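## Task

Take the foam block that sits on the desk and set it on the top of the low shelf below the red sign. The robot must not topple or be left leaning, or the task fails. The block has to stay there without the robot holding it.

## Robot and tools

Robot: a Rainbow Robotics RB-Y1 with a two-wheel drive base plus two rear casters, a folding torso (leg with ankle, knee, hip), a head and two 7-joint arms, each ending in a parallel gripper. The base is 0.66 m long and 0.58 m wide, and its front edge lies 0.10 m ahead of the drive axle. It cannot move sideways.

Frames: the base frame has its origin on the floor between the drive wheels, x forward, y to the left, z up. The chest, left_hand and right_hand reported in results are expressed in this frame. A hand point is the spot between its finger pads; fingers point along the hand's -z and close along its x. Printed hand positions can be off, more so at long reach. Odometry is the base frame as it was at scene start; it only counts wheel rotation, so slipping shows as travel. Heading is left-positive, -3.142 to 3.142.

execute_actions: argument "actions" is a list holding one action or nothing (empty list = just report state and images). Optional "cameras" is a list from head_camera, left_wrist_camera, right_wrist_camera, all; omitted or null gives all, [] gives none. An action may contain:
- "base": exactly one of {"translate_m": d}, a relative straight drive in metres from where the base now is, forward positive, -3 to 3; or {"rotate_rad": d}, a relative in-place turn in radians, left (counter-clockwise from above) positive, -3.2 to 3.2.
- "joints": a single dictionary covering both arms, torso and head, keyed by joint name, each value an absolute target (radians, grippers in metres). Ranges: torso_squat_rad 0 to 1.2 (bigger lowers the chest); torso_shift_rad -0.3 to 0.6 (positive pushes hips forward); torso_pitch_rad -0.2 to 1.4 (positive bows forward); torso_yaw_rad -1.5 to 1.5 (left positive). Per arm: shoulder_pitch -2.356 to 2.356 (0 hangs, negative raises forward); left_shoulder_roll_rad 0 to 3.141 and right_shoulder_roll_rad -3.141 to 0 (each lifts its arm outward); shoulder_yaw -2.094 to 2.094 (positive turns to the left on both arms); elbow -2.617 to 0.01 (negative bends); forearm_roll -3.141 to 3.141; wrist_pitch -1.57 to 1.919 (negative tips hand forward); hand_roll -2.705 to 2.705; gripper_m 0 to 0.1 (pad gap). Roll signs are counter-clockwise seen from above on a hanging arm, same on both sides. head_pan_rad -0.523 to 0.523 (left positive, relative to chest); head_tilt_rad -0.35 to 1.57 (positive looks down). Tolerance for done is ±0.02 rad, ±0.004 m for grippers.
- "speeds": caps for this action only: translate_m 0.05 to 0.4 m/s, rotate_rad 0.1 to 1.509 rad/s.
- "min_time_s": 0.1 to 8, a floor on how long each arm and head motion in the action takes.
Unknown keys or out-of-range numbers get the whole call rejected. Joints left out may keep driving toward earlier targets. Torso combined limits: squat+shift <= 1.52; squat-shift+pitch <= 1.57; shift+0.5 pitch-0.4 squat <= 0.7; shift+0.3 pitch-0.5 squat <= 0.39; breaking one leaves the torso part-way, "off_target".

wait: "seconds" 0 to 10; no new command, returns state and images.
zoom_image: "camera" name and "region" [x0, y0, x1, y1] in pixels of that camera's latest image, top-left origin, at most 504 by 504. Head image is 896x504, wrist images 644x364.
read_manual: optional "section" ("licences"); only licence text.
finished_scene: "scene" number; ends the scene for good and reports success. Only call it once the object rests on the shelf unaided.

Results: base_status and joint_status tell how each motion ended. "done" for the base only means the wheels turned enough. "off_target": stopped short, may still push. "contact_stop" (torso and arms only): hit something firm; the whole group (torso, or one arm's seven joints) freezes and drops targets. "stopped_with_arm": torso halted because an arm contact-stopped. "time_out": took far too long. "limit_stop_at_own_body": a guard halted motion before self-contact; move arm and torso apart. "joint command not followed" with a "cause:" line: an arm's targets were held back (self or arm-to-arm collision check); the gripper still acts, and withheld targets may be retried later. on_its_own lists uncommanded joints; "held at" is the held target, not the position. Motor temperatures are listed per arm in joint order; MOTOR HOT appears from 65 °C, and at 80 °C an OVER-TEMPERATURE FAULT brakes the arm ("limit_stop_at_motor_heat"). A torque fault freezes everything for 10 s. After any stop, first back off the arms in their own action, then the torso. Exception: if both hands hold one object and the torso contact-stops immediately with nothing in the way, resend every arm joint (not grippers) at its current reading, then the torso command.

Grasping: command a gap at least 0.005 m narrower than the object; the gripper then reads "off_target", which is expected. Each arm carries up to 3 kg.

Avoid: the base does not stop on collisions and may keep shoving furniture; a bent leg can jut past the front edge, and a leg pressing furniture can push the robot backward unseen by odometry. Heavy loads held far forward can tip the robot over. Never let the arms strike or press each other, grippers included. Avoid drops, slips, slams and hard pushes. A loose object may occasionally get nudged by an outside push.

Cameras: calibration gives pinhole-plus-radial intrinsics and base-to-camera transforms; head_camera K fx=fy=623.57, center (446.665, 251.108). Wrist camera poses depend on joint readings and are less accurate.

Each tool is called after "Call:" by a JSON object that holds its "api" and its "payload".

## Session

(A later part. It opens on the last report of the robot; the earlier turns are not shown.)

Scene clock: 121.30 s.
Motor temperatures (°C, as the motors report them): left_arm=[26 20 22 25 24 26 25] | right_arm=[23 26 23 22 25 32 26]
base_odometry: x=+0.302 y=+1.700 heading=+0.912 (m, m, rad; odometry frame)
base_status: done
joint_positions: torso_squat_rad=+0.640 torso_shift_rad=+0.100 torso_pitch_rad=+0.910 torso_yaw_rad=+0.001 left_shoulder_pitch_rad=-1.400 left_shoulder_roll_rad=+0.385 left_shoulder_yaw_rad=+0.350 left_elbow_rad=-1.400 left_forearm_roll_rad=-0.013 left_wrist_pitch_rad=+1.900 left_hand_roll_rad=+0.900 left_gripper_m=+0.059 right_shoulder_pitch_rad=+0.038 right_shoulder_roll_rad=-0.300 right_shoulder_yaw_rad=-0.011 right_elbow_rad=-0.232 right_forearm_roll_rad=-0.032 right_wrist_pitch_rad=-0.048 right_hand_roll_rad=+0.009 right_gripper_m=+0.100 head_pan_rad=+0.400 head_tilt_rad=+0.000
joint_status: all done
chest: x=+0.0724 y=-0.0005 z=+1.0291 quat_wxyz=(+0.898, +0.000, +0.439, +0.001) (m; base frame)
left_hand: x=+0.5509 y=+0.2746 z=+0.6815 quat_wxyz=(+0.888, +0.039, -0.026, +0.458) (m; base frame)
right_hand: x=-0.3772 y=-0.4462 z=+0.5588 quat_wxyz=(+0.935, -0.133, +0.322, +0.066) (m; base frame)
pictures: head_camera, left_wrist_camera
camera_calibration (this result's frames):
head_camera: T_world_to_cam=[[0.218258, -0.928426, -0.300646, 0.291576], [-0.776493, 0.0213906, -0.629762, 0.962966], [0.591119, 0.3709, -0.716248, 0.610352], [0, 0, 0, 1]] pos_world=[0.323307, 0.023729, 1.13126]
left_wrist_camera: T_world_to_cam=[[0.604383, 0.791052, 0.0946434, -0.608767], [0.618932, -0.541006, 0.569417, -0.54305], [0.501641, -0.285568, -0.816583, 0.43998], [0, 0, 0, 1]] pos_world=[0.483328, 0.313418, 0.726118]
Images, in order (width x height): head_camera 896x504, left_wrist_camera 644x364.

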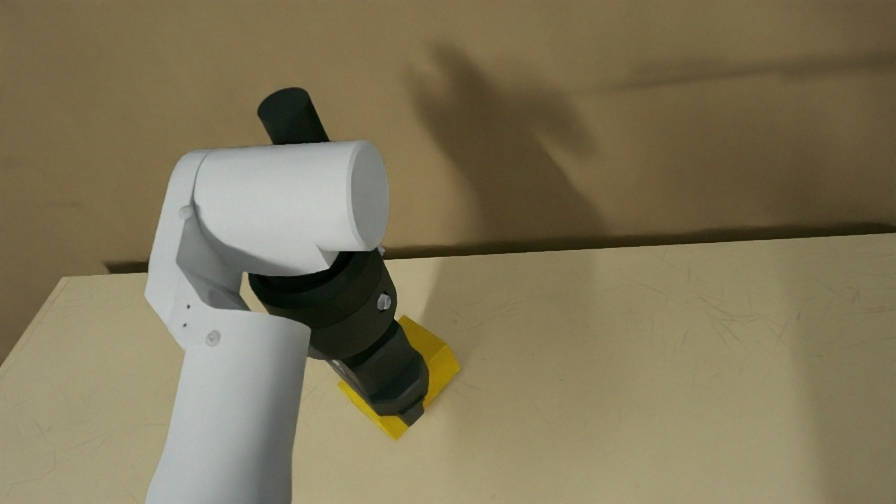

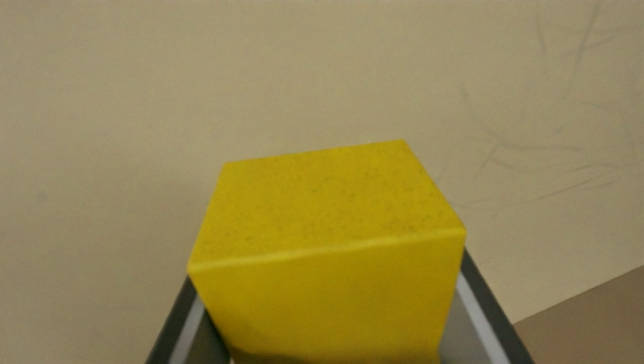

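Lower about 0.038 m.

Call:
{"api": "execute_actions", "payload": {"actions": [{"joints":{"torso_squat_rad":0.725}}], "cameras": ["left_wrist_camera"]}}

Call:
{"api": "execute_actions", "payload": {"actions": [{"joints":{"left_gripper_m":0.1}}], "cameras": ["left_wrist_camera"]}}

Call:
{"api": "execute_actions", "payload": {"actions": [{"joints":{"torso_squat_rad":0.5,"torso_pitch_rad":0.7}}], "cameras": ["head_camera"]}}

Scene clock: 128.17 s.
Motor temperatures (°C, as the motors report them): left_arm=[26 20 22 25 24 26 25] | right_arm=[23 26 23 22 25 32 26]
base_odometry: x=+0.302 y=+1.700 heading=+0.912 (m, m, rad; odometry frame)
base_status: not commanded
joint_positions: torso_squat_rad=+0.725 torso_shift_rad=+0.099 torso_pitch_rad=+0.908 torso_yaw_rad=+0.001 left_shoulder_pitch_rad=-1.403 left_shoulder_roll_rad=+0.386 left_shoulder_yaw_rad=+0.350 left_elbow_rad=-1.402 left_forearm_roll_rad=-0.013 left_wrist_pitch_rad=+1.901 left_hand_roll_rad=+0.900 left_gripper_m=+0.059 right_shoulder_pitch_rad=+0.038 right_shoulder_roll_rad=-0.300 right_shoulder_yaw_rad=-0.011 right_elbow_rad=-0.232 right_forearm_roll_rad=-0.032 right_wrist_pitch_rad=-0.048 right_hand_roll_rad=+0.009 right_gripper_m=+0.100 head_pan_rad=+0.400 head_tilt_rad=+0.000
joint_status: all done
chest: x=+0.0677 y=-0.0006 z=+0.9923 quat_wxyz=(+0.899, +0.001, +0.438, +0.001) (m; base frame)
left_hand: x=+0.5485 y=+0.2747 z=+0.6478 quat_wxyz=(+0.887, +0.037, -0.029, +0.459) (m; base frame)
right_hand: x=-0.3808 y=-0.4461 z=+0.5208 quat_wxyz=(+0.935, -0.133, +0.321, +0.066) (m; base frame)
pictures: left_wrist_camera
camera_calibration (this result's frames):
left_wrist_camera: T_world_to_cam=[[0.603741, 0.790956, 0.0994259, -0.606925], [0.614973, -0.541472, 0.573251, -0.522488], [0.507252, -0.284951, -0.813325, 0.40835], [0, 0, 0, 1]] pos_world=[0.480606, 0.313498, 0.691983]
Images, in order (width x height): left_wrist_camera 644x364.

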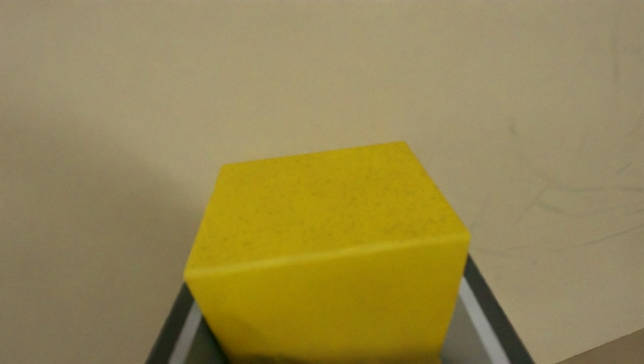

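Scene clock: 129.33 s.
Motor temperatures (°C, as the motors report them): left_arm=[26 20 22 25 24 26 25] | right_arm=[23 26 23 22 25 32 26]
base_odometry: x=+0.302 y=+1.700 heading=+0.912 (m, m, rad; odometry frame)
base_status: not commanded
joint_positions: torso_squat_rad=+0.725 torso_shift_rad=+0.100 torso_pitch_rad=+0.910 torso_yaw_rad=+0.001 left_shoulder_pitch_rad=-1.401 left_shoulder_roll_rad=+0.385 left_shoulder_yaw_rad=+0.350 left_elbow_rad=-1.400 left_forearm_roll_rad=-0.013 left_wrist_pitch_rad=+1.900 left_hand_roll_rad=+0.900 left_gripper_m=+0.099 right_shoulder_pitch_rad=+0.038 right_shoulder_roll_rad=-0.300 right_shoulder_yaw_rad=-0.011 right_elbow_rad=-0.232 right_forearm_roll_rad=-0.032 right_wrist_pitch_rad=-0.048 right_hand_roll_rad=+0.009 right_gripper_m=+0.100 head_pan_rad=+0.400 head_tilt_rad=+0.000
joint_status: all done
chest: x=+0.0684 y=-0.0005 z=+0.9918 quat_wxyz=(+0.898, +0.001, +0.439, +0.001) (m; base frame)
left_hand: x=+0.5474 y=+0.2747 z=+0.6449 quat_wxyz=(+0.887, +0.038, -0.026, +0.458) (m; base frame)
right_hand: x=-0.3810 y=-0.4461 z=+0.5213 quat_wxyz=(+0.935, -0.133, +0.321, +0.066) (m; base frame)
pictures: left_wrist_camera
camera_calibration (this result's frames):
left_wrist_camera: T_world_to_cam=[[0.60416, 0.791094, 0.0957137, -0.603847], [0.618256, -0.541131, 0.570032, -0.519943], [0.502742, -0.285215, -0.816028, 0.410804], [0, 0, 0, 1]] pos_world=[0.47975, 0.31351, 0.689409]
Images, in order (width x height): left_wrist_camera 644x364.

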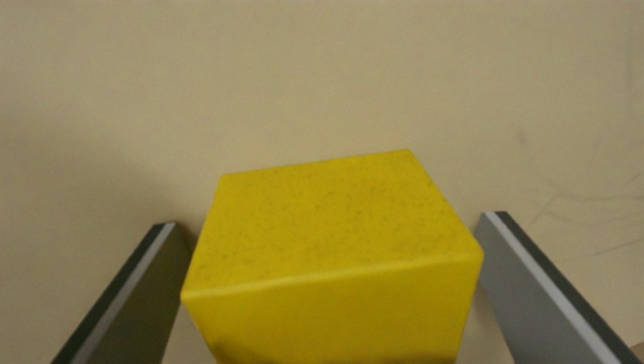

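Scene clock: 130.90 s.
Motor temperatures (°C, as the motors report them): left_arm=[26 20 22 25 24 26 25] | right_arm=[23 26 23 22 25 32 26]
base_odometry: x=+0.302 y=+1.700 heading=+0.912 (m, m, rad; odometry frame)
base_status: not commanded
joint_positions: torso_squat_rad=+0.500 torso_shift_rad=+0.100 torso_pitch_rad=+0.700 torso_yaw_rad=+0.001 left_shoulder_pitch_rad=-1.400 left_shoulder_roll_rad=+0.385 left_shoulder_yaw_rad=+0.350 left_elbow_rad=-1.400 left_forearm_roll_rad=-0.013 left_wrist_pitch_rad=+1.900 left_hand_roll_rad=+0.900 left_gripper_m=+0.099 right_shoulder_pitch_rad=+0.038 right_shoulder_roll_rad=-0.300 right_shoulder_yaw_rad=-0.011 right_elbow_rad=-0.232 right_forearm_roll_rad=-0.032 right_wrist_pitch_rad=-0.048 right_hand_roll_rad=+0.009 right_gripper_m=+0.100 head_pan_rad=+0.400 head_tilt_rad=+0.000
joint_status: all done
chest: x=+0.0326 y=-0.0006 z=+1.1284 quat_wxyz=(+0.939, +0.000, +0.343, +0.001) (m; base frame)
left_hand: x=+0.5731 y=+0.2744 z=+0.8885 quat_wxyz=(+0.880, -0.010, -0.119, +0.460) (m; base frame)
right_hand: x=-0.3091 y=-0.4462 z=+0.5746 quat_wxyz=(+0.964, -0.139, +0.222, +0.052) (m; base frame)
pictures: head_camera
camera_calibration (this result's frames):
head_camera: T_world_to_cam=[[0.276058, -0.928434, -0.248601, 0.269405], [-0.627961, 0.0215887, -0.777945, 1.157], [0.727638, 0.37087, -0.577061, 0.543595], [0, 0, 0, 1]] pos_world=[0.256636, 0.0235442, 1.28074]
Images, in order (width x height): head_camera 896x504.

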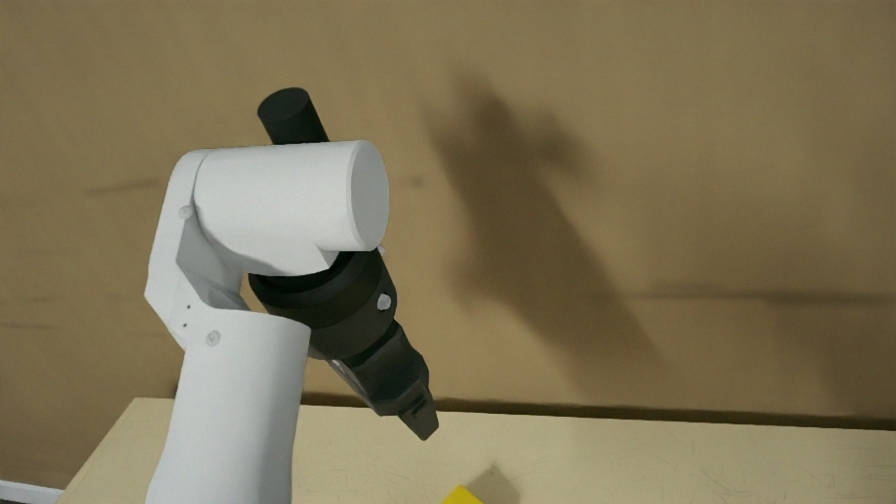

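Call:
{"api": "finished_scene", "payload": {"scene": 1}}

The scene is finished: the task was done.


## Next scene

Take the cardboard box that sits on the desk and set it on the top of the low shelf below the yellow sign. The robot must not topple or be left leaning, or the task fails. The box has to stay there without the robot holding it.

Call:
{"api": "execute_actions", "payload": {"actions": [], "cameras": ["head_camera"]}}

Scene clock: 0.00 s.
Motor temperatures (°C, as the motors report them): left_arm=[26 20 22 24 24 26 25] | right_arm=[22 26 23 22 25 32 26]
base_odometry: x=+0.000 y=+0.000 heading=+0.000 (m, m, rad; odometry frame)
base_status: not commanded
joint_positions: torso_squat_rad=+0.350 torso_shift_rad=+0.001 torso_pitch_rad=+0.002 torso_yaw_rad=+0.001 left_shoulder_pitch_rad=+0.002 left_shoulder_roll_rad=+0.029 left_shoulder_yaw_rad=-0.054 left_elbow_rad=-0.283 left_forearm_roll_rad=+0.022 left_wrist_pitch_rad=+0.003 left_hand_roll_rad=+0.023 left_gripper_m=+0.100 right_shoulder_pitch_rad=-0.044 right_shoulder_roll_rad=-0.032 right_shoulder_yaw_rad=-0.008 right_elbow_rad=-0.207 right_forearm_roll_rad=+0.033 right_wrist_pitch_rad=-0.001 right_hand_roll_rad=+0.002 right_gripper_m=+0.100 head_pan_rad=-0.001 head_tilt_rad=+0.400
joint_status: not commanded
chest: x=-0.2268 y=-0.0006 z=+1.2476 quat_wxyz=(+1.000, +0.000, +0.001, +0.000) (m; base frame)
left_hand: x=-0.0936 y=+0.2347 z=+0.5753 quat_wxyz=(+0.990, +0.008, -0.137, -0.006) (m; base frame)
right_hand: x=-0.0955 y=-0.2436 z=+0.5739 quat_wxyz=(+0.992, -0.017, -0.123, +0.023) (m; base frame)
pictures: head_camera
camera_calibration (this result's frames):
head_camera: T_world_to_cam=[[-0.0236637, -0.999714, -0.00339293, 0.00351558], [-0.365469, 0.0118097, -0.930749, 1.33178], [0.930523, -0.020785, -0.365644, 0.661251], [0, 0, 0, 1]] pos_world=[-0.1285, 0.00153069, 1.48135]
Images, in order (width x height): head_camera 896x504.

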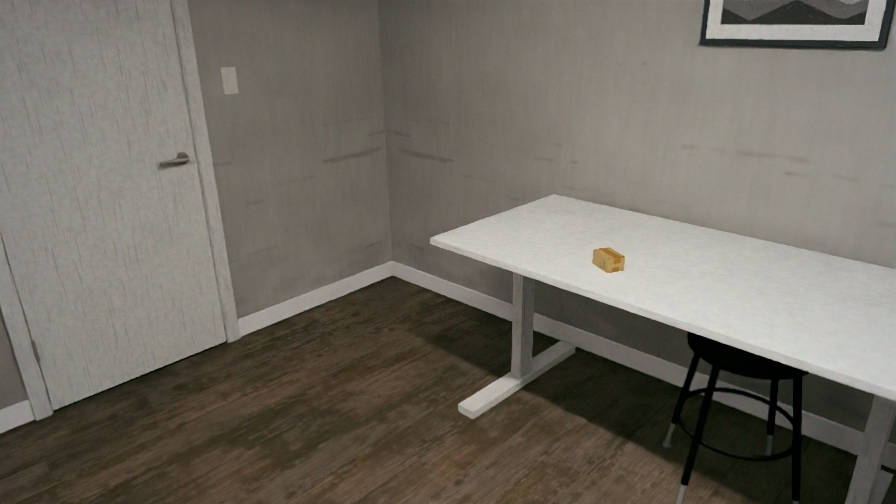

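Call:
{"api": "execute_actions", "payload": {"actions": [{"base":{"translate_m":0.69}}], "cameras": []}}

Call:
{"api": "execute_actions", "payload": {"actions": [{"base":{"rotate_rad":-0.77},"joints":{"torso_squat_rad":0.1,"torso_pitch_rad":0.8,"torso_shift_rad":0.05,"left_shoulder_pitch_rad":-1.4,"left_shoulder_roll_rad":0.385,"left_shoulder_yaw_rad":0.35,"left_elbow_rad":-1.4,"left_forearm_roll_rad":0,"left_wrist_pitch_rad":1.9,"left_hand_roll_rad":0.9,"right_shoulder_roll_rad":-0.3,"head_tilt_rad":0.3,"head_pan_rad":0.4}}], "cameras": []}}

Call:
{"api": "execute_actions", "payload": {"actions": [{"base":{"translate_m":0.53}}], "cameras": ["head_camera","left_wrist_camera"]}}

Scene clock: 11.20 s.
Motor temperatures (°C, as the motors report them): left_arm=[26 20 22 24 24 26 25] | right_arm=[22 26 23 22 25 32 26]
base_odometry: x=+0.690 y=+0.000 heading=+0.001 (m, m, rad; odometry frame)
base_status: done
joint_positions: torso_squat_rad=+0.350 torso_shift_rad=+0.001 torso_pitch_rad=+0.002 torso_yaw_rad=+0.001 left_shoulder_pitch_rad=+0.002 left_shoulder_roll_rad=+0.029 left_shoulder_yaw_rad=-0.054 left_elbow_rad=-0.283 left_forearm_roll_rad=+0.022 left_wrist_pitch_rad=+0.003 left_hand_roll_rad=+0.023 left_gripper_m=+0.100 right_shoulder_pitch_rad=-0.044 right_shoulder_roll_rad=-0.032 right_shoulder_yaw_rad=-0.008 right_elbow_rad=-0.207 right_forearm_roll_rad=+0.033 right_wrist_pitch_rad=-0.001 right_hand_roll_rad=+0.002 right_gripper_m=+0.100 head_pan_rad=-0.001 head_tilt_rad=+0.400
joint_status: not commanded
chest: x=-0.2268 y=-0.0006 z=+1.2476 quat_wxyz=(+1.000, +0.000, +0.001, +0.000) (m; base frame)
left_hand: x=-0.0936 y=+0.2347 z=+0.5753 quat_wxyz=(+0.990, +0.008, -0.137, -0.006) (m; base frame)
right_hand: x=-0.0955 y=-0.2436 z=+0.5739 quat_wxyz=(+0.992, -0.017, -0.123, +0.023) (m; base frame)
pictures: none
No camera images: the call's "cameras" was empty. Leave "cameras" out to get every camera's image.

Scene clock: 14.63 s.
Motor temperatures (°C, as the motors report them): left_arm=[26 20 22 24 24 26 25] | right_arm=[22 26 23 22 25 32 26]
base_odometry: x=+0.690 y=+0.000 heading=-0.769 (m, m, rad; odometry frame)
base_status: done
joint_positions: torso_squat_rad=+0.100 torso_shift_rad=+0.050 torso_pitch_rad=+0.800 torso_yaw_rad=+0.001 left_shoulder_pitch_rad=-1.400 left_shoulder_roll_rad=+0.385 left_shoulder_yaw_rad=+0.350 left_elbow_rad=-1.400 left_forearm_roll_rad=+0.000 left_wrist_pitch_rad=+1.900 left_hand_roll_rad=+0.900 left_gripper_m=+0.100 right_shoulder_pitch_rad=-0.044 right_shoulder_roll_rad=-0.300 right_shoulder_yaw_rad=-0.008 right_elbow_rad=-0.207 right_forearm_roll_rad=+0.033 right_wrist_pitch_rad=-0.001 right_hand_roll_rad=+0.002 right_gripper_m=+0.100 head_pan_rad=+0.400 head_tilt_rad=+0.300
joint_status: all done
chest: x=+0.0288 y=-0.0006 z=+1.1917 quat_wxyz=(+0.921, +0.000, +0.389, +0.001) (m; base frame)
left_hand: x=+0.5429 y=+0.2716 z=+0.8988 quat_wxyz=(+0.886, +0.008, -0.072, +0.458) (m; base frame)
right_hand: x=-0.3363 y=-0.4435 z=+0.6496 quat_wxyz=(+0.951, -0.126, +0.270, +0.090) (m; base frame)
pictures: none
No camera images: the call's "cameras" was empty. Leave "cameras" out to get every camera's image.

Scene clock: 17.50 s.
Motor temperatures (°C, as the motors report them): left_arm=[26 20 22 24 24 26 25] | right_arm=[22 26 23 22 25 32 26]
base_odometry: x=+1.071 y=-0.368 heading=-0.769 (m, m, rad; odometry frame)
base_status: done
joint_positions: torso_squat_rad=+0.100 torso_shift_rad=+0.050 torso_pitch_rad=+0.800 torso_yaw_rad=+0.001 left_shoulder_pitch_rad=-1.400 left_shoulder_roll_rad=+0.385 left_shoulder_yaw_rad=+0.350 left_elbow_rad=-1.400 left_forearm_roll_rad=+0.000 left_wrist_pitch_rad=+1.900 left_hand_roll_rad=+0.900 left_gripper_m=+0.100 right_shoulder_pitch_rad=-0.044 right_shoulder_roll_rad=-0.300 right_shoulder_yaw_rad=-0.008 right_elbow_rad=-0.207 right_forearm_roll_rad=+0.033 right_wrist_pitch_rad=-0.001 right_hand_roll_rad=+0.002 right_gripper_m=+0.100 head_pan_rad=+0.400 head_tilt_rad=+0.300
joint_status: not commanded
chest: x=+0.0287 y=-0.0006 z=+1.1918 quat_wxyz=(+0.921, +0.000, +0.389, +0.001) (m; base frame)
left_hand: x=+0.5428 y=+0.2716 z=+0.8988 quat_wxyz=(+0.886, +0.008, -0.072, +0.458) (m; base frame)
right_hand: x=-0.3364 y=-0.4435 z=+0.6496 quat_wxyz=(+0.951, -0.126, +0.270, +0.090) (m; base frame)
pictures: head_camera, left_wrist_camera
camera_calibration (this result's frames):
head_camera: T_world_to_cam=[[0.253067, -0.929463, -0.268433, 0.309237], [-0.866572, -0.094418, -0.490039, 0.86621], [0.430128, 0.356629, -0.82934, 0.952177], [0, 0, 0, 1]] pos_world=[0.262817, 0.0296361, 1.29717]
left_wrist_camera: T_world_to_cam=[[0.59487, 0.789362, 0.15178, -0.667845], [0.549113, -0.53696, 0.640429, -0.690376], [0.58703, -0.297627, -0.75287, 0.520268], [0, 0, 0, 1]] pos_world=[0.470963, 0.311313, 0.935197]
Images, in order (width x height): head_camera 896x504, left_wrist_camera 644x364.

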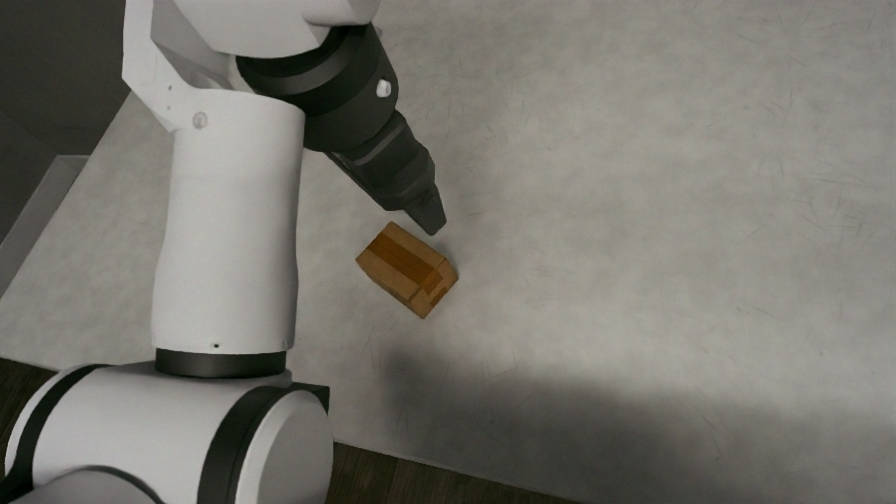

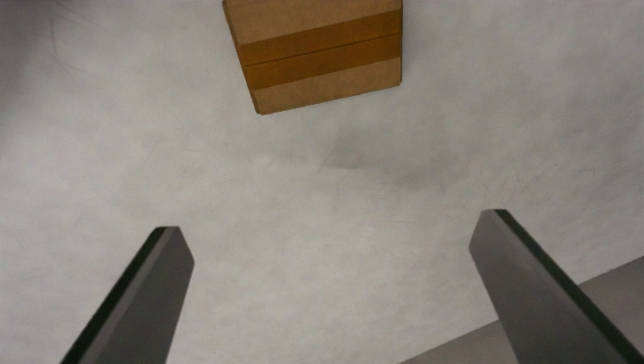

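Call:
{"api": "execute_actions", "payload": {"actions": [{"joints":{"torso_pitch_rad":0.91,"left_shoulder_roll_rad":0.44,"left_hand_roll_rad":-0.52,"torso_shift_rad":0.04}}], "cameras": ["left_wrist_camera"]}}

Scene clock: 25.03 s.
Motor temperatures (°C, as the motors report them): left_arm=[26 20 22 24 24 26 25] | right_arm=[23 26 23 22 25 32 26]
base_odometry: x=+1.071 y=-0.368 heading=-0.769 (m, m, rad; odometry frame)
base_status: not commanded
joint_positions: torso_squat_rad=+0.100 torso_shift_rad=+0.040 torso_pitch_rad=+0.910 torso_yaw_rad=+0.001 left_shoulder_pitch_rad=-1.400 left_shoulder_roll_rad=+0.440 left_shoulder_yaw_rad=+0.350 left_elbow_rad=-1.400 left_forearm_roll_rad=+0.000 left_wrist_pitch_rad=+1.900 left_hand_roll_rad=-0.520 left_gripper_m=+0.100 right_shoulder_pitch_rad=-0.044 right_shoulder_roll_rad=-0.300 right_shoulder_yaw_rad=-0.008 right_elbow_rad=-0.207 right_forearm_roll_rad=+0.033 right_wrist_pitch_rad=-0.001 right_hand_roll_rad=+0.002 right_gripper_m=+0.100 head_pan_rad=+0.400 head_tilt_rad=+0.300
joint_status: all done
chest: x=+0.0442 y=-0.0006 z=+1.1664 quat_wxyz=(+0.898, +0.000, +0.439, +0.001) (m; base frame)
left_hand: x=+0.5286 y=+0.2996 z=+0.8295 quat_wxyz=(+0.973, +0.064, +0.001, -0.221) (m; base frame)
right_hand: x=-0.3783 y=-0.4435 z=+0.6677 quat_wxyz=(+0.934, -0.120, +0.321, +0.096) (m; base frame)
pictures: left_wrist_camera
camera_calibration (this result's frames):
left_wrist_camera: T_world_to_cam=[[0.887439, -0.460548, -0.0186386, -0.30975], [-0.388499, -0.769143, 0.507431, 0.052335], [-0.248032, -0.443073, -0.861491, 1.05985], [0, 0, 0, 1]] pos_world=[0.558092, 0.367189, 0.880718]
Images, in order (width x height): left_wrist_camera 644x364.

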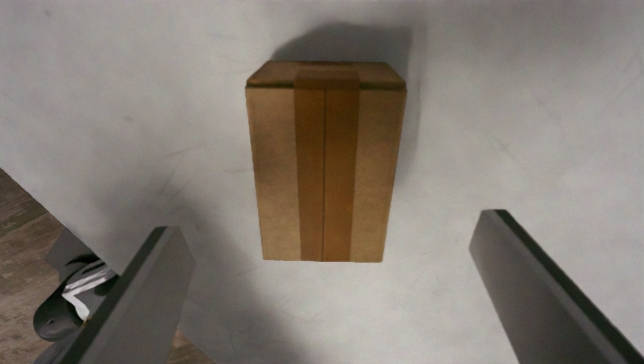

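Call:
{"api": "execute_actions", "payload": {"actions": [{"joints":{"torso_squat_rad":0.455}}], "cameras": ["left_wrist_camera"]}}

Call:
{"api": "execute_actions", "payload": {"actions": [{"joints":{"left_gripper_m":0.03}}], "cameras": []}}

Call:
{"api": "execute_actions", "payload": {"actions": [{"joints":{"torso_squat_rad":0.2,"torso_pitch_rad":0.3,"torso_shift_rad":0,"head_pan_rad":0,"head_tilt_rad":-0.1},"base":{"translate_m":-0.4}}], "cameras": []}}

Call:
{"api": "execute_actions", "payload": {"actions": [{"base":{"rotate_rad":-2.7},"joints":{"left_shoulder_pitch_rad":-0.7}}], "cameras": ["head_camera"]}}

Scene clock: 33.93 s.
Motor temperatures (°C, as the motors report them): left_arm=[26 20 22 24 24 26 25] | right_arm=[23 26 23 22 25 32 26]
base_odometry: x=+1.071 y=-0.368 heading=-0.769 (m, m, rad; odometry frame)
base_status: not commanded
joint_positions: torso_squat_rad=+0.455 torso_shift_rad=+0.040 torso_pitch_rad=+0.910 torso_yaw_rad=+0.001 left_shoulder_pitch_rad=-1.400 left_shoulder_roll_rad=+0.440 left_shoulder_yaw_rad=+0.350 left_elbow_rad=-1.400 left_forearm_roll_rad=+0.000 left_wrist_pitch_rad=+1.900 left_hand_roll_rad=-0.520 left_gripper_m=+0.100 right_shoulder_pitch_rad=-0.044 right_shoulder_roll_rad=-0.300 right_shoulder_yaw_rad=-0.008 right_elbow_rad=-0.207 right_forearm_roll_rad=+0.033 right_wrist_pitch_rad=-0.001 right_hand_roll_rad=+0.002 right_gripper_m=+0.100 head_pan_rad=+0.400 head_tilt_rad=+0.300
joint_status: all done
chest: x=+0.0413 y=-0.0005 z=+1.0988 quat_wxyz=(+0.898, +0.000, +0.439, +0.001) (m; base frame)
left_hand: x=+0.5258 y=+0.2997 z=+0.7619 quat_wxyz=(+0.973, +0.064, +0.001, -0.221) (m; base frame)
right_hand: x=-0.3810 y=-0.4435 z=+0.6000 quat_wxyz=(+0.934, -0.120, +0.321, +0.096) (m; base frame)
pictures: left_wrist_camera
camera_calibration (this result's frames):
left_wrist_camera: T_world_to_cam=[[0.887442, -0.460547, -0.0185235, -0.308617], [-0.388565, -0.769145, 0.507379, 0.0856493], [-0.247919, -0.443071, -0.861524, 1.00095], [0, 0, 0, 1]] pos_world=[0.555314, 0.367235, 0.813166]
Images, in order (width x height): left_wrist_camera 644x364.

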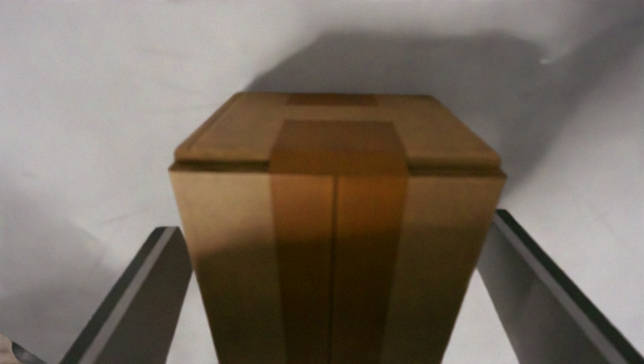

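Scene clock: 35.10 s.
Motor temperatures (°C, as the motors report them): left_arm=[26 20 22 24 24 26 25] | right_arm=[23 26 23 22 25 32 26]
base_odometry: x=+1.071 y=-0.368 heading=-0.769 (m, m, rad; odometry frame)
base_status: not commanded
joint_positions: torso_squat_rad=+0.455 torso_shift_rad=+0.040 torso_pitch_rad=+0.910 torso_yaw_rad=+0.001 left_shoulder_pitch_rad=-1.400 left_shoulder_roll_rad=+0.440 left_shoulder_yaw_rad=+0.350 left_elbow_rad=-1.400 left_forearm_roll_rad=+0.000 left_wrist_pitch_rad=+1.900 left_hand_roll_rad=-0.520 left_gripper_m=+0.060 right_shoulder_pitch_rad=-0.044 right_shoulder_roll_rad=-0.300 right_shoulder_yaw_rad=-0.008 right_elbow_rad=-0.207 right_forearm_roll_rad=+0.033 right_wrist_pitch_rad=-0.001 right_hand_roll_rad=+0.002 right_gripper_m=+0.100 head_pan_rad=+0.400 head_tilt_rad=+0.300
joint_status: left_gripper_m off_target (ended at +0.060, target +0.030)
chest: x=+0.0413 y=-0.0005 z=+1.0988 quat_wxyz=(+0.898, +0.000, +0.439, +0.001) (m; base frame)
left_hand: x=+0.5258 y=+0.2997 z=+0.7619 quat_wxyz=(+0.973, +0.064, +0.001, -0.221) (m; base frame)
right_hand: x=-0.3810 y=-0.4435 z=+0.6000 quat_wxyz=(+0.934, -0.120, +0.321, +0.096) (m; base frame)
pictures: none
No camera images: the call's "cameras" was empty. Leave "cameras" out to get every camera's image.

Scene clock: 37.97 s.
Motor temperatures (°C, as the motors report them): left_arm=[26 20 22 24 24 26 25] | right_arm=[23 26 23 22 25 32 26]
base_odometry: x=+0.783 y=-0.090 heading=-0.767 (m, m, rad; odometry frame)
base_status: done
joint_positions: torso_squat_rad=+0.200 torso_shift_rad=+0.000 torso_pitch_rad=+0.300 torso_yaw_rad=+0.001 left_shoulder_pitch_rad=-1.400 left_shoulder_roll_rad=+0.440 left_shoulder_yaw_rad=+0.350 left_elbow_rad=-1.400 left_forearm_roll_rad=+0.000 left_wrist_pitch_rad=+1.900 left_hand_roll_rad=-0.520 left_gripper_m=+0.060 right_shoulder_pitch_rad=-0.044 right_shoulder_roll_rad=-0.300 right_shoulder_yaw_rad=-0.008 right_elbow_rad=-0.207 right_forearm_roll_rad=+0.033 right_wrist_pitch_rad=-0.001 right_hand_roll_rad=+0.002 right_gripper_m=+0.100 head_pan_rad=+0.000 head_tilt_rad=-0.100
joint_status: all done
chest: x=-0.1367 y=-0.0006 z=+1.2622 quat_wxyz=(+0.989, +0.000, +0.149, +0.000) (m; base frame)
left_hand: x=+0.4535 y=+0.2994 z=+1.2635 quat_wxyz=(+0.928, +0.128, -0.291, -0.192) (m; base frame)
right_hand: x=-0.1974 y=-0.4435 z=+0.6113 quat_wxyz=(+0.988, -0.144, +0.026, +0.056) (m; base frame)
pictures: none
No camera images: the call's "cameras" was empty. Leave "cameras" out to get every camera's image.

Scene clock: 42.93 s.
Motor temperatures (°C, as the motors report them): left_arm=[26 20 22 24 24 26 25] | right_arm=[23 26 23 22 25 32 26]
base_odometry: x=+0.783 y=-0.090 heading=+2.816 (m, m, rad; odometry frame)
base_status: done
joint_positions: torso_squat_rad=+0.200 torso_shift_rad=+0.000 torso_pitch_rad=+0.300 torso_yaw_rad=+0.001 left_shoulder_pitch_rad=-0.700 left_shoulder_roll_rad=+0.440 left_shoulder_yaw_rad=+0.350 left_elbow_rad=-1.400 left_forearm_roll_rad=+0.000 left_wrist_pitch_rad=+1.900 left_hand_roll_rad=-0.520 left_gripper_m=+0.060 right_shoulder_pitch_rad=-0.044 right_shoulder_roll_rad=-0.300 right_shoulder_yaw_rad=-0.008 right_elbow_rad=-0.207 right_forearm_roll_rad=+0.033 right_wrist_pitch_rad=-0.001 right_hand_roll_rad=+0.002 right_gripper_m=+0.100 head_pan_rad=+0.000 head_tilt_rad=-0.100
joint_status: all done
chest: x=-0.1367 y=-0.0006 z=+1.2622 quat_wxyz=(+0.989, +0.000, +0.149, +0.000) (m; base frame)
left_hand: x=+0.2602 y=+0.4288 z=+0.9516 quat_wxyz=(+0.983, +0.123, +0.046, -0.127) (m; base frame)
right_hand: x=-0.1973 y=-0.4436 z=+0.6113 quat_wxyz=(+0.988, -0.144, +0.026, +0.056) (m; base frame)
pictures: head_camera
camera_calibration (this result's frames):
head_camera: T_world_to_cam=[[-0.021968, -0.999724, -0.00831329, 0.0142595], [-0.171692, 0.0119643, -0.985078, 1.47467], [0.984906, -0.0202128, -0.171908, 0.246118], [0, 0, 0, 1]] pos_world=[0.0111004, 0.00158693, 1.4951]
Images, in order (width x height): head_camera 896x504.

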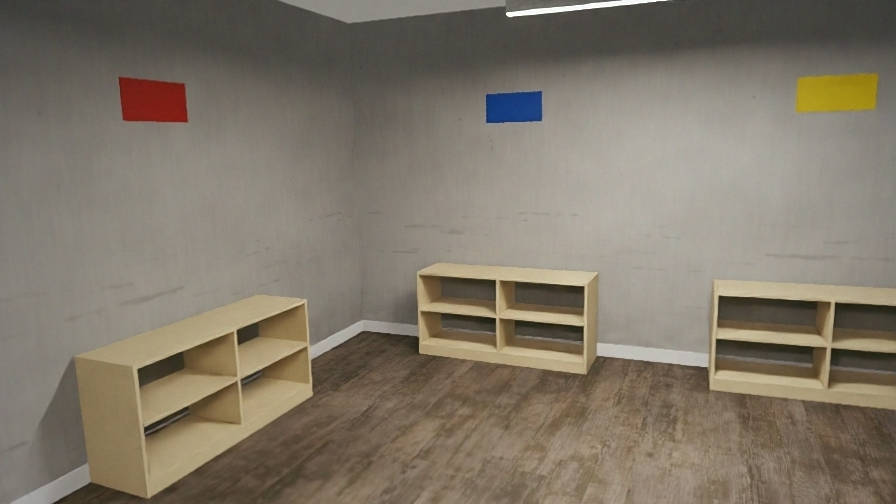

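Call:
{"api": "execute_actions", "payload": {"actions": [{"base":{"rotate_rad":-0.64}}], "cameras": []}}

Call:
{"api": "execute_actions", "payload": {"actions": [{"base":{"translate_m":2.8},"joints":{"head_tilt_rad":0.4}}], "cameras": ["head_camera"]}}

Scene clock: 52.70 s.
Motor temperatures (°C, as the motors report them): left_arm=[26 20 22 24 24 26 25] | right_arm=[23 26 23 22 25 32 26]
base_odometry: x=+0.783 y=-0.090 heading=+2.177 (m, m, rad; odometry frame)
base_status: done
joint_positions: torso_squat_rad=+0.200 torso_shift_rad=+0.000 torso_pitch_rad=+0.300 torso_yaw_rad=+0.001 left_shoulder_pitch_rad=-0.700 left_shoulder_roll_rad=+0.440 left_shoulder_yaw_rad=+0.350 left_elbow_rad=-1.400 left_forearm_roll_rad=+0.000 left_wrist_pitch_rad=+1.900 left_hand_roll_rad=-0.520 left_gripper_m=+0.060 right_shoulder_pitch_rad=-0.044 right_shoulder_roll_rad=-0.300 right_shoulder_yaw_rad=-0.008 right_elbow_rad=-0.207 right_forearm_roll_rad=+0.033 right_wrist_pitch_rad=-0.001 right_hand_roll_rad=+0.002 right_gripper_m=+0.100 head_pan_rad=+0.000 head_tilt_rad=-0.100
joint_status: not commanded
chest: x=-0.1367 y=-0.0006 z=+1.2622 quat_wxyz=(+0.989, +0.000, +0.149, +0.000) (m; base frame)
left_hand: x=+0.2602 y=+0.4288 z=+0.9516 quat_wxyz=(+0.983, +0.123, +0.046, -0.127) (m; base frame)
right_hand: x=-0.1973 y=-0.4435 z=+0.6113 quat_wxyz=(+0.988, -0.144, +0.026, +0.056) (m; base frame)
pictures: none
No camera images: the call's "cameras" was empty. Leave "cameras" out to get every camera's image.

Scene clock: 61.23 s.
Motor temperatures (°C, as the motors report them): left_arm=[26 20 22 24 24 26 25] | right_arm=[23 26 23 22 25 32 26]
base_odometry: x=-0.811 y=+2.211 heading=+2.177 (m, m, rad; odometry frame)
base_status: done
joint_positions: torso_squat_rad=+0.200 torso_shift_rad=+0.000 torso_pitch_rad=+0.300 torso_yaw_rad=+0.001 left_shoulder_pitch_rad=-0.700 left_shoulder_roll_rad=+0.440 left_shoulder_yaw_rad=+0.350 left_elbow_rad=-1.400 left_forearm_roll_rad=+0.000 left_wrist_pitch_rad=+1.900 left_hand_roll_rad=-0.520 left_gripper_m=+0.060 right_shoulder_pitch_rad=-0.044 right_shoulder_roll_rad=-0.300 right_shoulder_yaw_rad=-0.008 right_elbow_rad=-0.207 right_forearm_roll_rad=+0.033 right_wrist_pitch_rad=-0.001 right_hand_roll_rad=+0.002 right_gripper_m=+0.100 head_pan_rad=+0.000 head_tilt_rad=+0.400
joint_status: all done
chest: x=-0.1366 y=-0.0006 z=+1.2622 quat_wxyz=(+0.989, +0.000, +0.149, +0.000) (m; base frame)
left_hand: x=+0.2603 y=+0.4288 z=+0.9516 quat_wxyz=(+0.983, +0.123, +0.046, -0.127) (m; base frame)
right_hand: x=-0.1972 y=-0.4435 z=+0.6113 quat_wxyz=(+0.988, -0.144, +0.026, +0.056) (m; base frame)
pictures: head_camera
camera_calibration (this result's frames):
head_camera: T_world_to_cam=[[-0.0227805, -0.999734, 0.00357835, -0.00297373], [-0.623089, 0.0113988, -0.782068, 1.1555], [0.781819, -0.0200455, -0.623183, 0.887427], [0, 0, 0, 1]] pos_world=[0.0261045, 0.00164469, 1.45672]
Images, in order (width x height): head_camera 896x504.

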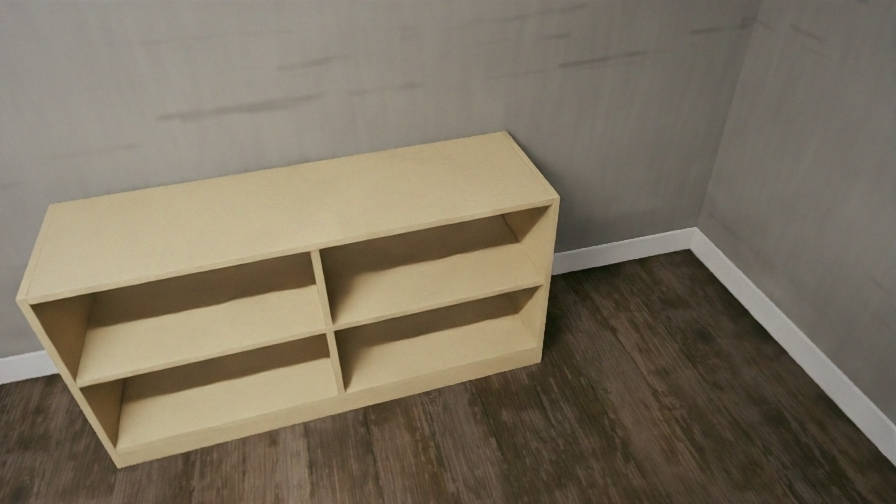

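Call:
{"api": "execute_actions", "payload": {"actions": [{"base":{"translate_m":0.72},"joints":{"left_shoulder_pitch_rad":-1.4,"torso_pitch_rad":0.91,"torso_shift_rad":0.1,"torso_squat_rad":0.6,"head_tilt_rad":0.0,"head_pan_rad":0.4}}], "cameras": ["head_camera"]}}

Call:
{"api": "execute_actions", "payload": {"actions": [{"joints":{"torso_squat_rad":0.735}}], "cameras": []}}

Scene clock: 70.30 s.
Motor temperatures (°C, as the motors report them): left_arm=[26 20 22 25 24 26 25] | right_arm=[23 26 23 22 25 32 26]
base_odometry: x=-1.221 y=+2.804 heading=+2.177 (m, m, rad; odometry frame)
base_status: done
joint_positions: torso_squat_rad=+0.600 torso_shift_rad=+0.100 torso_pitch_rad=+0.910 torso_yaw_rad=+0.001 left_shoulder_pitch_rad=-1.400 left_shoulder_roll_rad=+0.440 left_shoulder_yaw_rad=+0.350 left_elbow_rad=-1.400 left_forearm_roll_rad=+0.000 left_wrist_pitch_rad=+1.900 left_hand_roll_rad=-0.520 left_gripper_m=+0.060 right_shoulder_pitch_rad=-0.044 right_shoulder_roll_rad=-0.300 right_shoulder_yaw_rad=-0.008 right_elbow_rad=-0.207 right_forearm_roll_rad=+0.033 right_wrist_pitch_rad=-0.001 right_hand_roll_rad=+0.002 right_gripper_m=+0.100 head_pan_rad=+0.400 head_tilt_rad=+0.000
joint_status: all done
chest: x=+0.0740 y=-0.0005 z=+1.0452 quat_wxyz=(+0.898, +0.000, +0.440, +0.001) (m; base frame)
left_hand: x=+0.5583 y=+0.2998 z=+0.7082 quat_wxyz=(+0.973, +0.064, +0.001, -0.221) (m; base frame)
right_hand: x=-0.3485 y=-0.4434 z=+0.5466 quat_wxyz=(+0.934, -0.120, +0.322, +0.096) (m; base frame)
pictures: head_camera
camera_calibration (this result's frames):
head_camera: T_world_to_cam=[[0.218216, -0.928424, -0.300685, 0.296095], [-0.776546, 0.0214187, -0.629696, 0.974376], [0.591065, 0.370905, -0.71629, 0.620998], [0, 0, 0, 1]] pos_world=[0.324986, 0.0236999, 1.14741]
Images, in order (width x height): head_camera 896x504.

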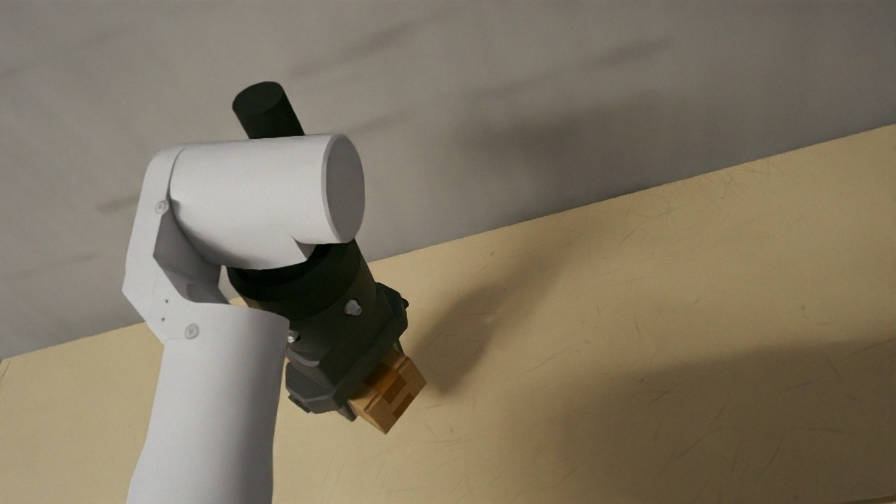

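Scene clock: 71.53 s.
Motor temperatures (°C, as the motors report them): left_arm=[26 20 22 25 24 26 25] | right_arm=[23 26 23 22 25 32 26]
base_odometry: x=-1.221 y=+2.804 heading=+2.177 (m, m, rad; odometry frame)
base_status: not commanded
joint_positions: torso_squat_rad=+0.735 torso_shift_rad=+0.100 torso_pitch_rad=+0.909 torso_yaw_rad=+0.001 left_shoulder_pitch_rad=-1.401 left_shoulder_roll_rad=+0.440 left_shoulder_yaw_rad=+0.350 left_elbow_rad=-1.401 left_forearm_roll_rad=+0.000 left_wrist_pitch_rad=+1.900 left_hand_roll_rad=-0.520 left_gripper_m=+0.060 right_shoulder_pitch_rad=-0.044 right_shoulder_roll_rad=-0.300 right_shoulder_yaw_rad=-0.008 right_elbow_rad=-0.207 right_forearm_roll_rad=+0.033 right_wrist_pitch_rad=-0.001 right_hand_roll_rad=+0.002 right_gripper_m=+0.100 head_pan_rad=+0.400 head_tilt_rad=+0.000
joint_status: all done
chest: x=+0.0678 y=-0.0005 z=+0.9873 quat_wxyz=(+0.898, +0.000, +0.439, +0.001) (m; base frame)
left_hand: x=+0.5529 y=+0.2999 z=+0.6514 quat_wxyz=(+0.973, +0.065, +0.000, -0.221) (m; base frame)
right_hand: x=-0.3542 y=-0.4434 z=+0.4882 quat_wxyz=(+0.934, -0.120, +0.321, +0.096) (m; base frame)
pictures: none
No camera images: the call's "cameras" was empty. Leave "cameras" out to get every camera's image.

Touching down.

Call:
{"api": "execute_actions", "payload": {"actions": [{"joints":{"left_gripper_m":0.1}}], "cameras": []}}

Call:
{"api": "execute_actions", "payload": {"actions": [{"joints":{"torso_squat_rad":0.5,"torso_pitch_rad":0.8}}], "cameras": ["left_wrist_camera"]}}

Call:
{"api": "finished_scene", "payload": {"scene": 2}}

Scene clock: 76.30 s.
Motor temperatures (°C, as the motors report them): left_arm=[26 20 22 24 24 26 25] | right_arm=[23 26 23 22 25 32 26]
base_odometry: x=-1.221 y=+2.804 heading=+2.177 (m, m, rad; odometry frame)
base_status: not commanded
joint_positions: torso_squat_rad=+0.735 torso_shift_rad=+0.100 torso_pitch_rad=+0.910 torso_yaw_rad=+0.001 left_shoulder_pitch_rad=-1.400 left_shoulder_roll_rad=+0.440 left_shoulder_yaw_rad=+0.350 left_elbow_rad=-1.400 left_forearm_roll_rad=+0.000 left_wrist_pitch_rad=+1.900 left_hand_roll_rad=-0.520 left_gripper_m=+0.099 right_shoulder_pitch_rad=-0.044 right_shoulder_roll_rad=-0.300 right_shoulder_yaw_rad=-0.008 right_elbow_rad=-0.207 right_forearm_roll_rad=+0.033 right_wrist_pitch_rad=-0.001 right_hand_roll_rad=+0.002 right_gripper_m=+0.100 head_pan_rad=+0.400 head_tilt_rad=+0.000
joint_status: all done
chest: x=+0.0680 y=-0.0005 z=+0.9872 quat_wxyz=(+0.898, +0.000, +0.439, +0.001) (m; base frame)
left_hand: x=+0.5527 y=+0.2999 z=+0.6507 quat_wxyz=(+0.973, +0.065, +0.000, -0.221) (m; base frame)
right_hand: x=-0.3543 y=-0.4434 z=+0.4883 quat_wxyz=(+0.934, -0.120, +0.321, +0.096) (m; base frame)
pictures: none
No camera images: the call's "cameras" was empty. Leave "cameras" out to get every camera's image.

Scene clock: 77.87 s.
Motor temperatures (°C, as the motors report them): left_arm=[26 20 22 24 24 26 25] | right_arm=[23 26 23 22 25 32 26]
base_odometry: x=-1.221 y=+2.804 heading=+2.177 (m, m, rad; odometry frame)
base_status: not commanded
joint_positions: torso_squat_rad=+0.500 torso_shift_rad=+0.100 torso_pitch_rad=+0.800 torso_yaw_rad=+0.001 left_shoulder_pitch_rad=-1.400 left_shoulder_roll_rad=+0.440 left_shoulder_yaw_rad=+0.350 left_elbow_rad=-1.400 left_forearm_roll_rad=+0.000 left_wrist_pitch_rad=+1.900 left_hand_roll_rad=-0.520 left_gripper_m=+0.099 right_shoulder_pitch_rad=-0.044 right_shoulder_roll_rad=-0.300 right_shoulder_yaw_rad=-0.008 right_elbow_rad=-0.207 right_forearm_roll_rad=+0.033 right_wrist_pitch_rad=-0.001 right_hand_roll_rad=+0.002 right_gripper_m=+0.100 head_pan_rad=+0.400 head_tilt_rad=+0.000
joint_status: all done
chest: x=+0.0552 y=-0.0006 z=+1.1073 quat_wxyz=(+0.921, +0.000, +0.389, +0.001) (m; base frame)
left_hand: x=+0.5738 y=+0.2997 z=+0.8258 quat_wxyz=(+0.972, +0.077, -0.053, -0.217) (m; base frame)
right_hand: x=-0.3099 y=-0.4434 z=+0.5652 quat_wxyz=(+0.951, -0.125, +0.270, +0.090) (m; base frame)
pictures: left_wrist_camera
camera_calibration (this result's frames):
left_wrist_camera: T_world_to_cam=[[0.884149, -0.460479, 0.0789897, -0.428617], [-0.441877, -0.769273, 0.46148, 0.140436], [-0.151737, -0.442921, -0.883627, 1.0309], [0, 0, 0, 1]] pos_world=[0.597444, 0.367274, 0.879983]
Images, in order (width x height): left_wrist_camera 644x364.

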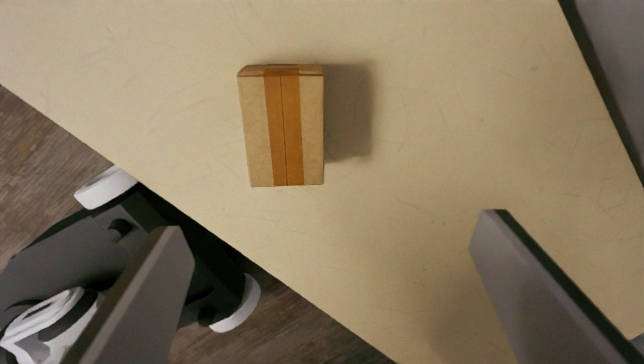

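The scene is finished: the task was done.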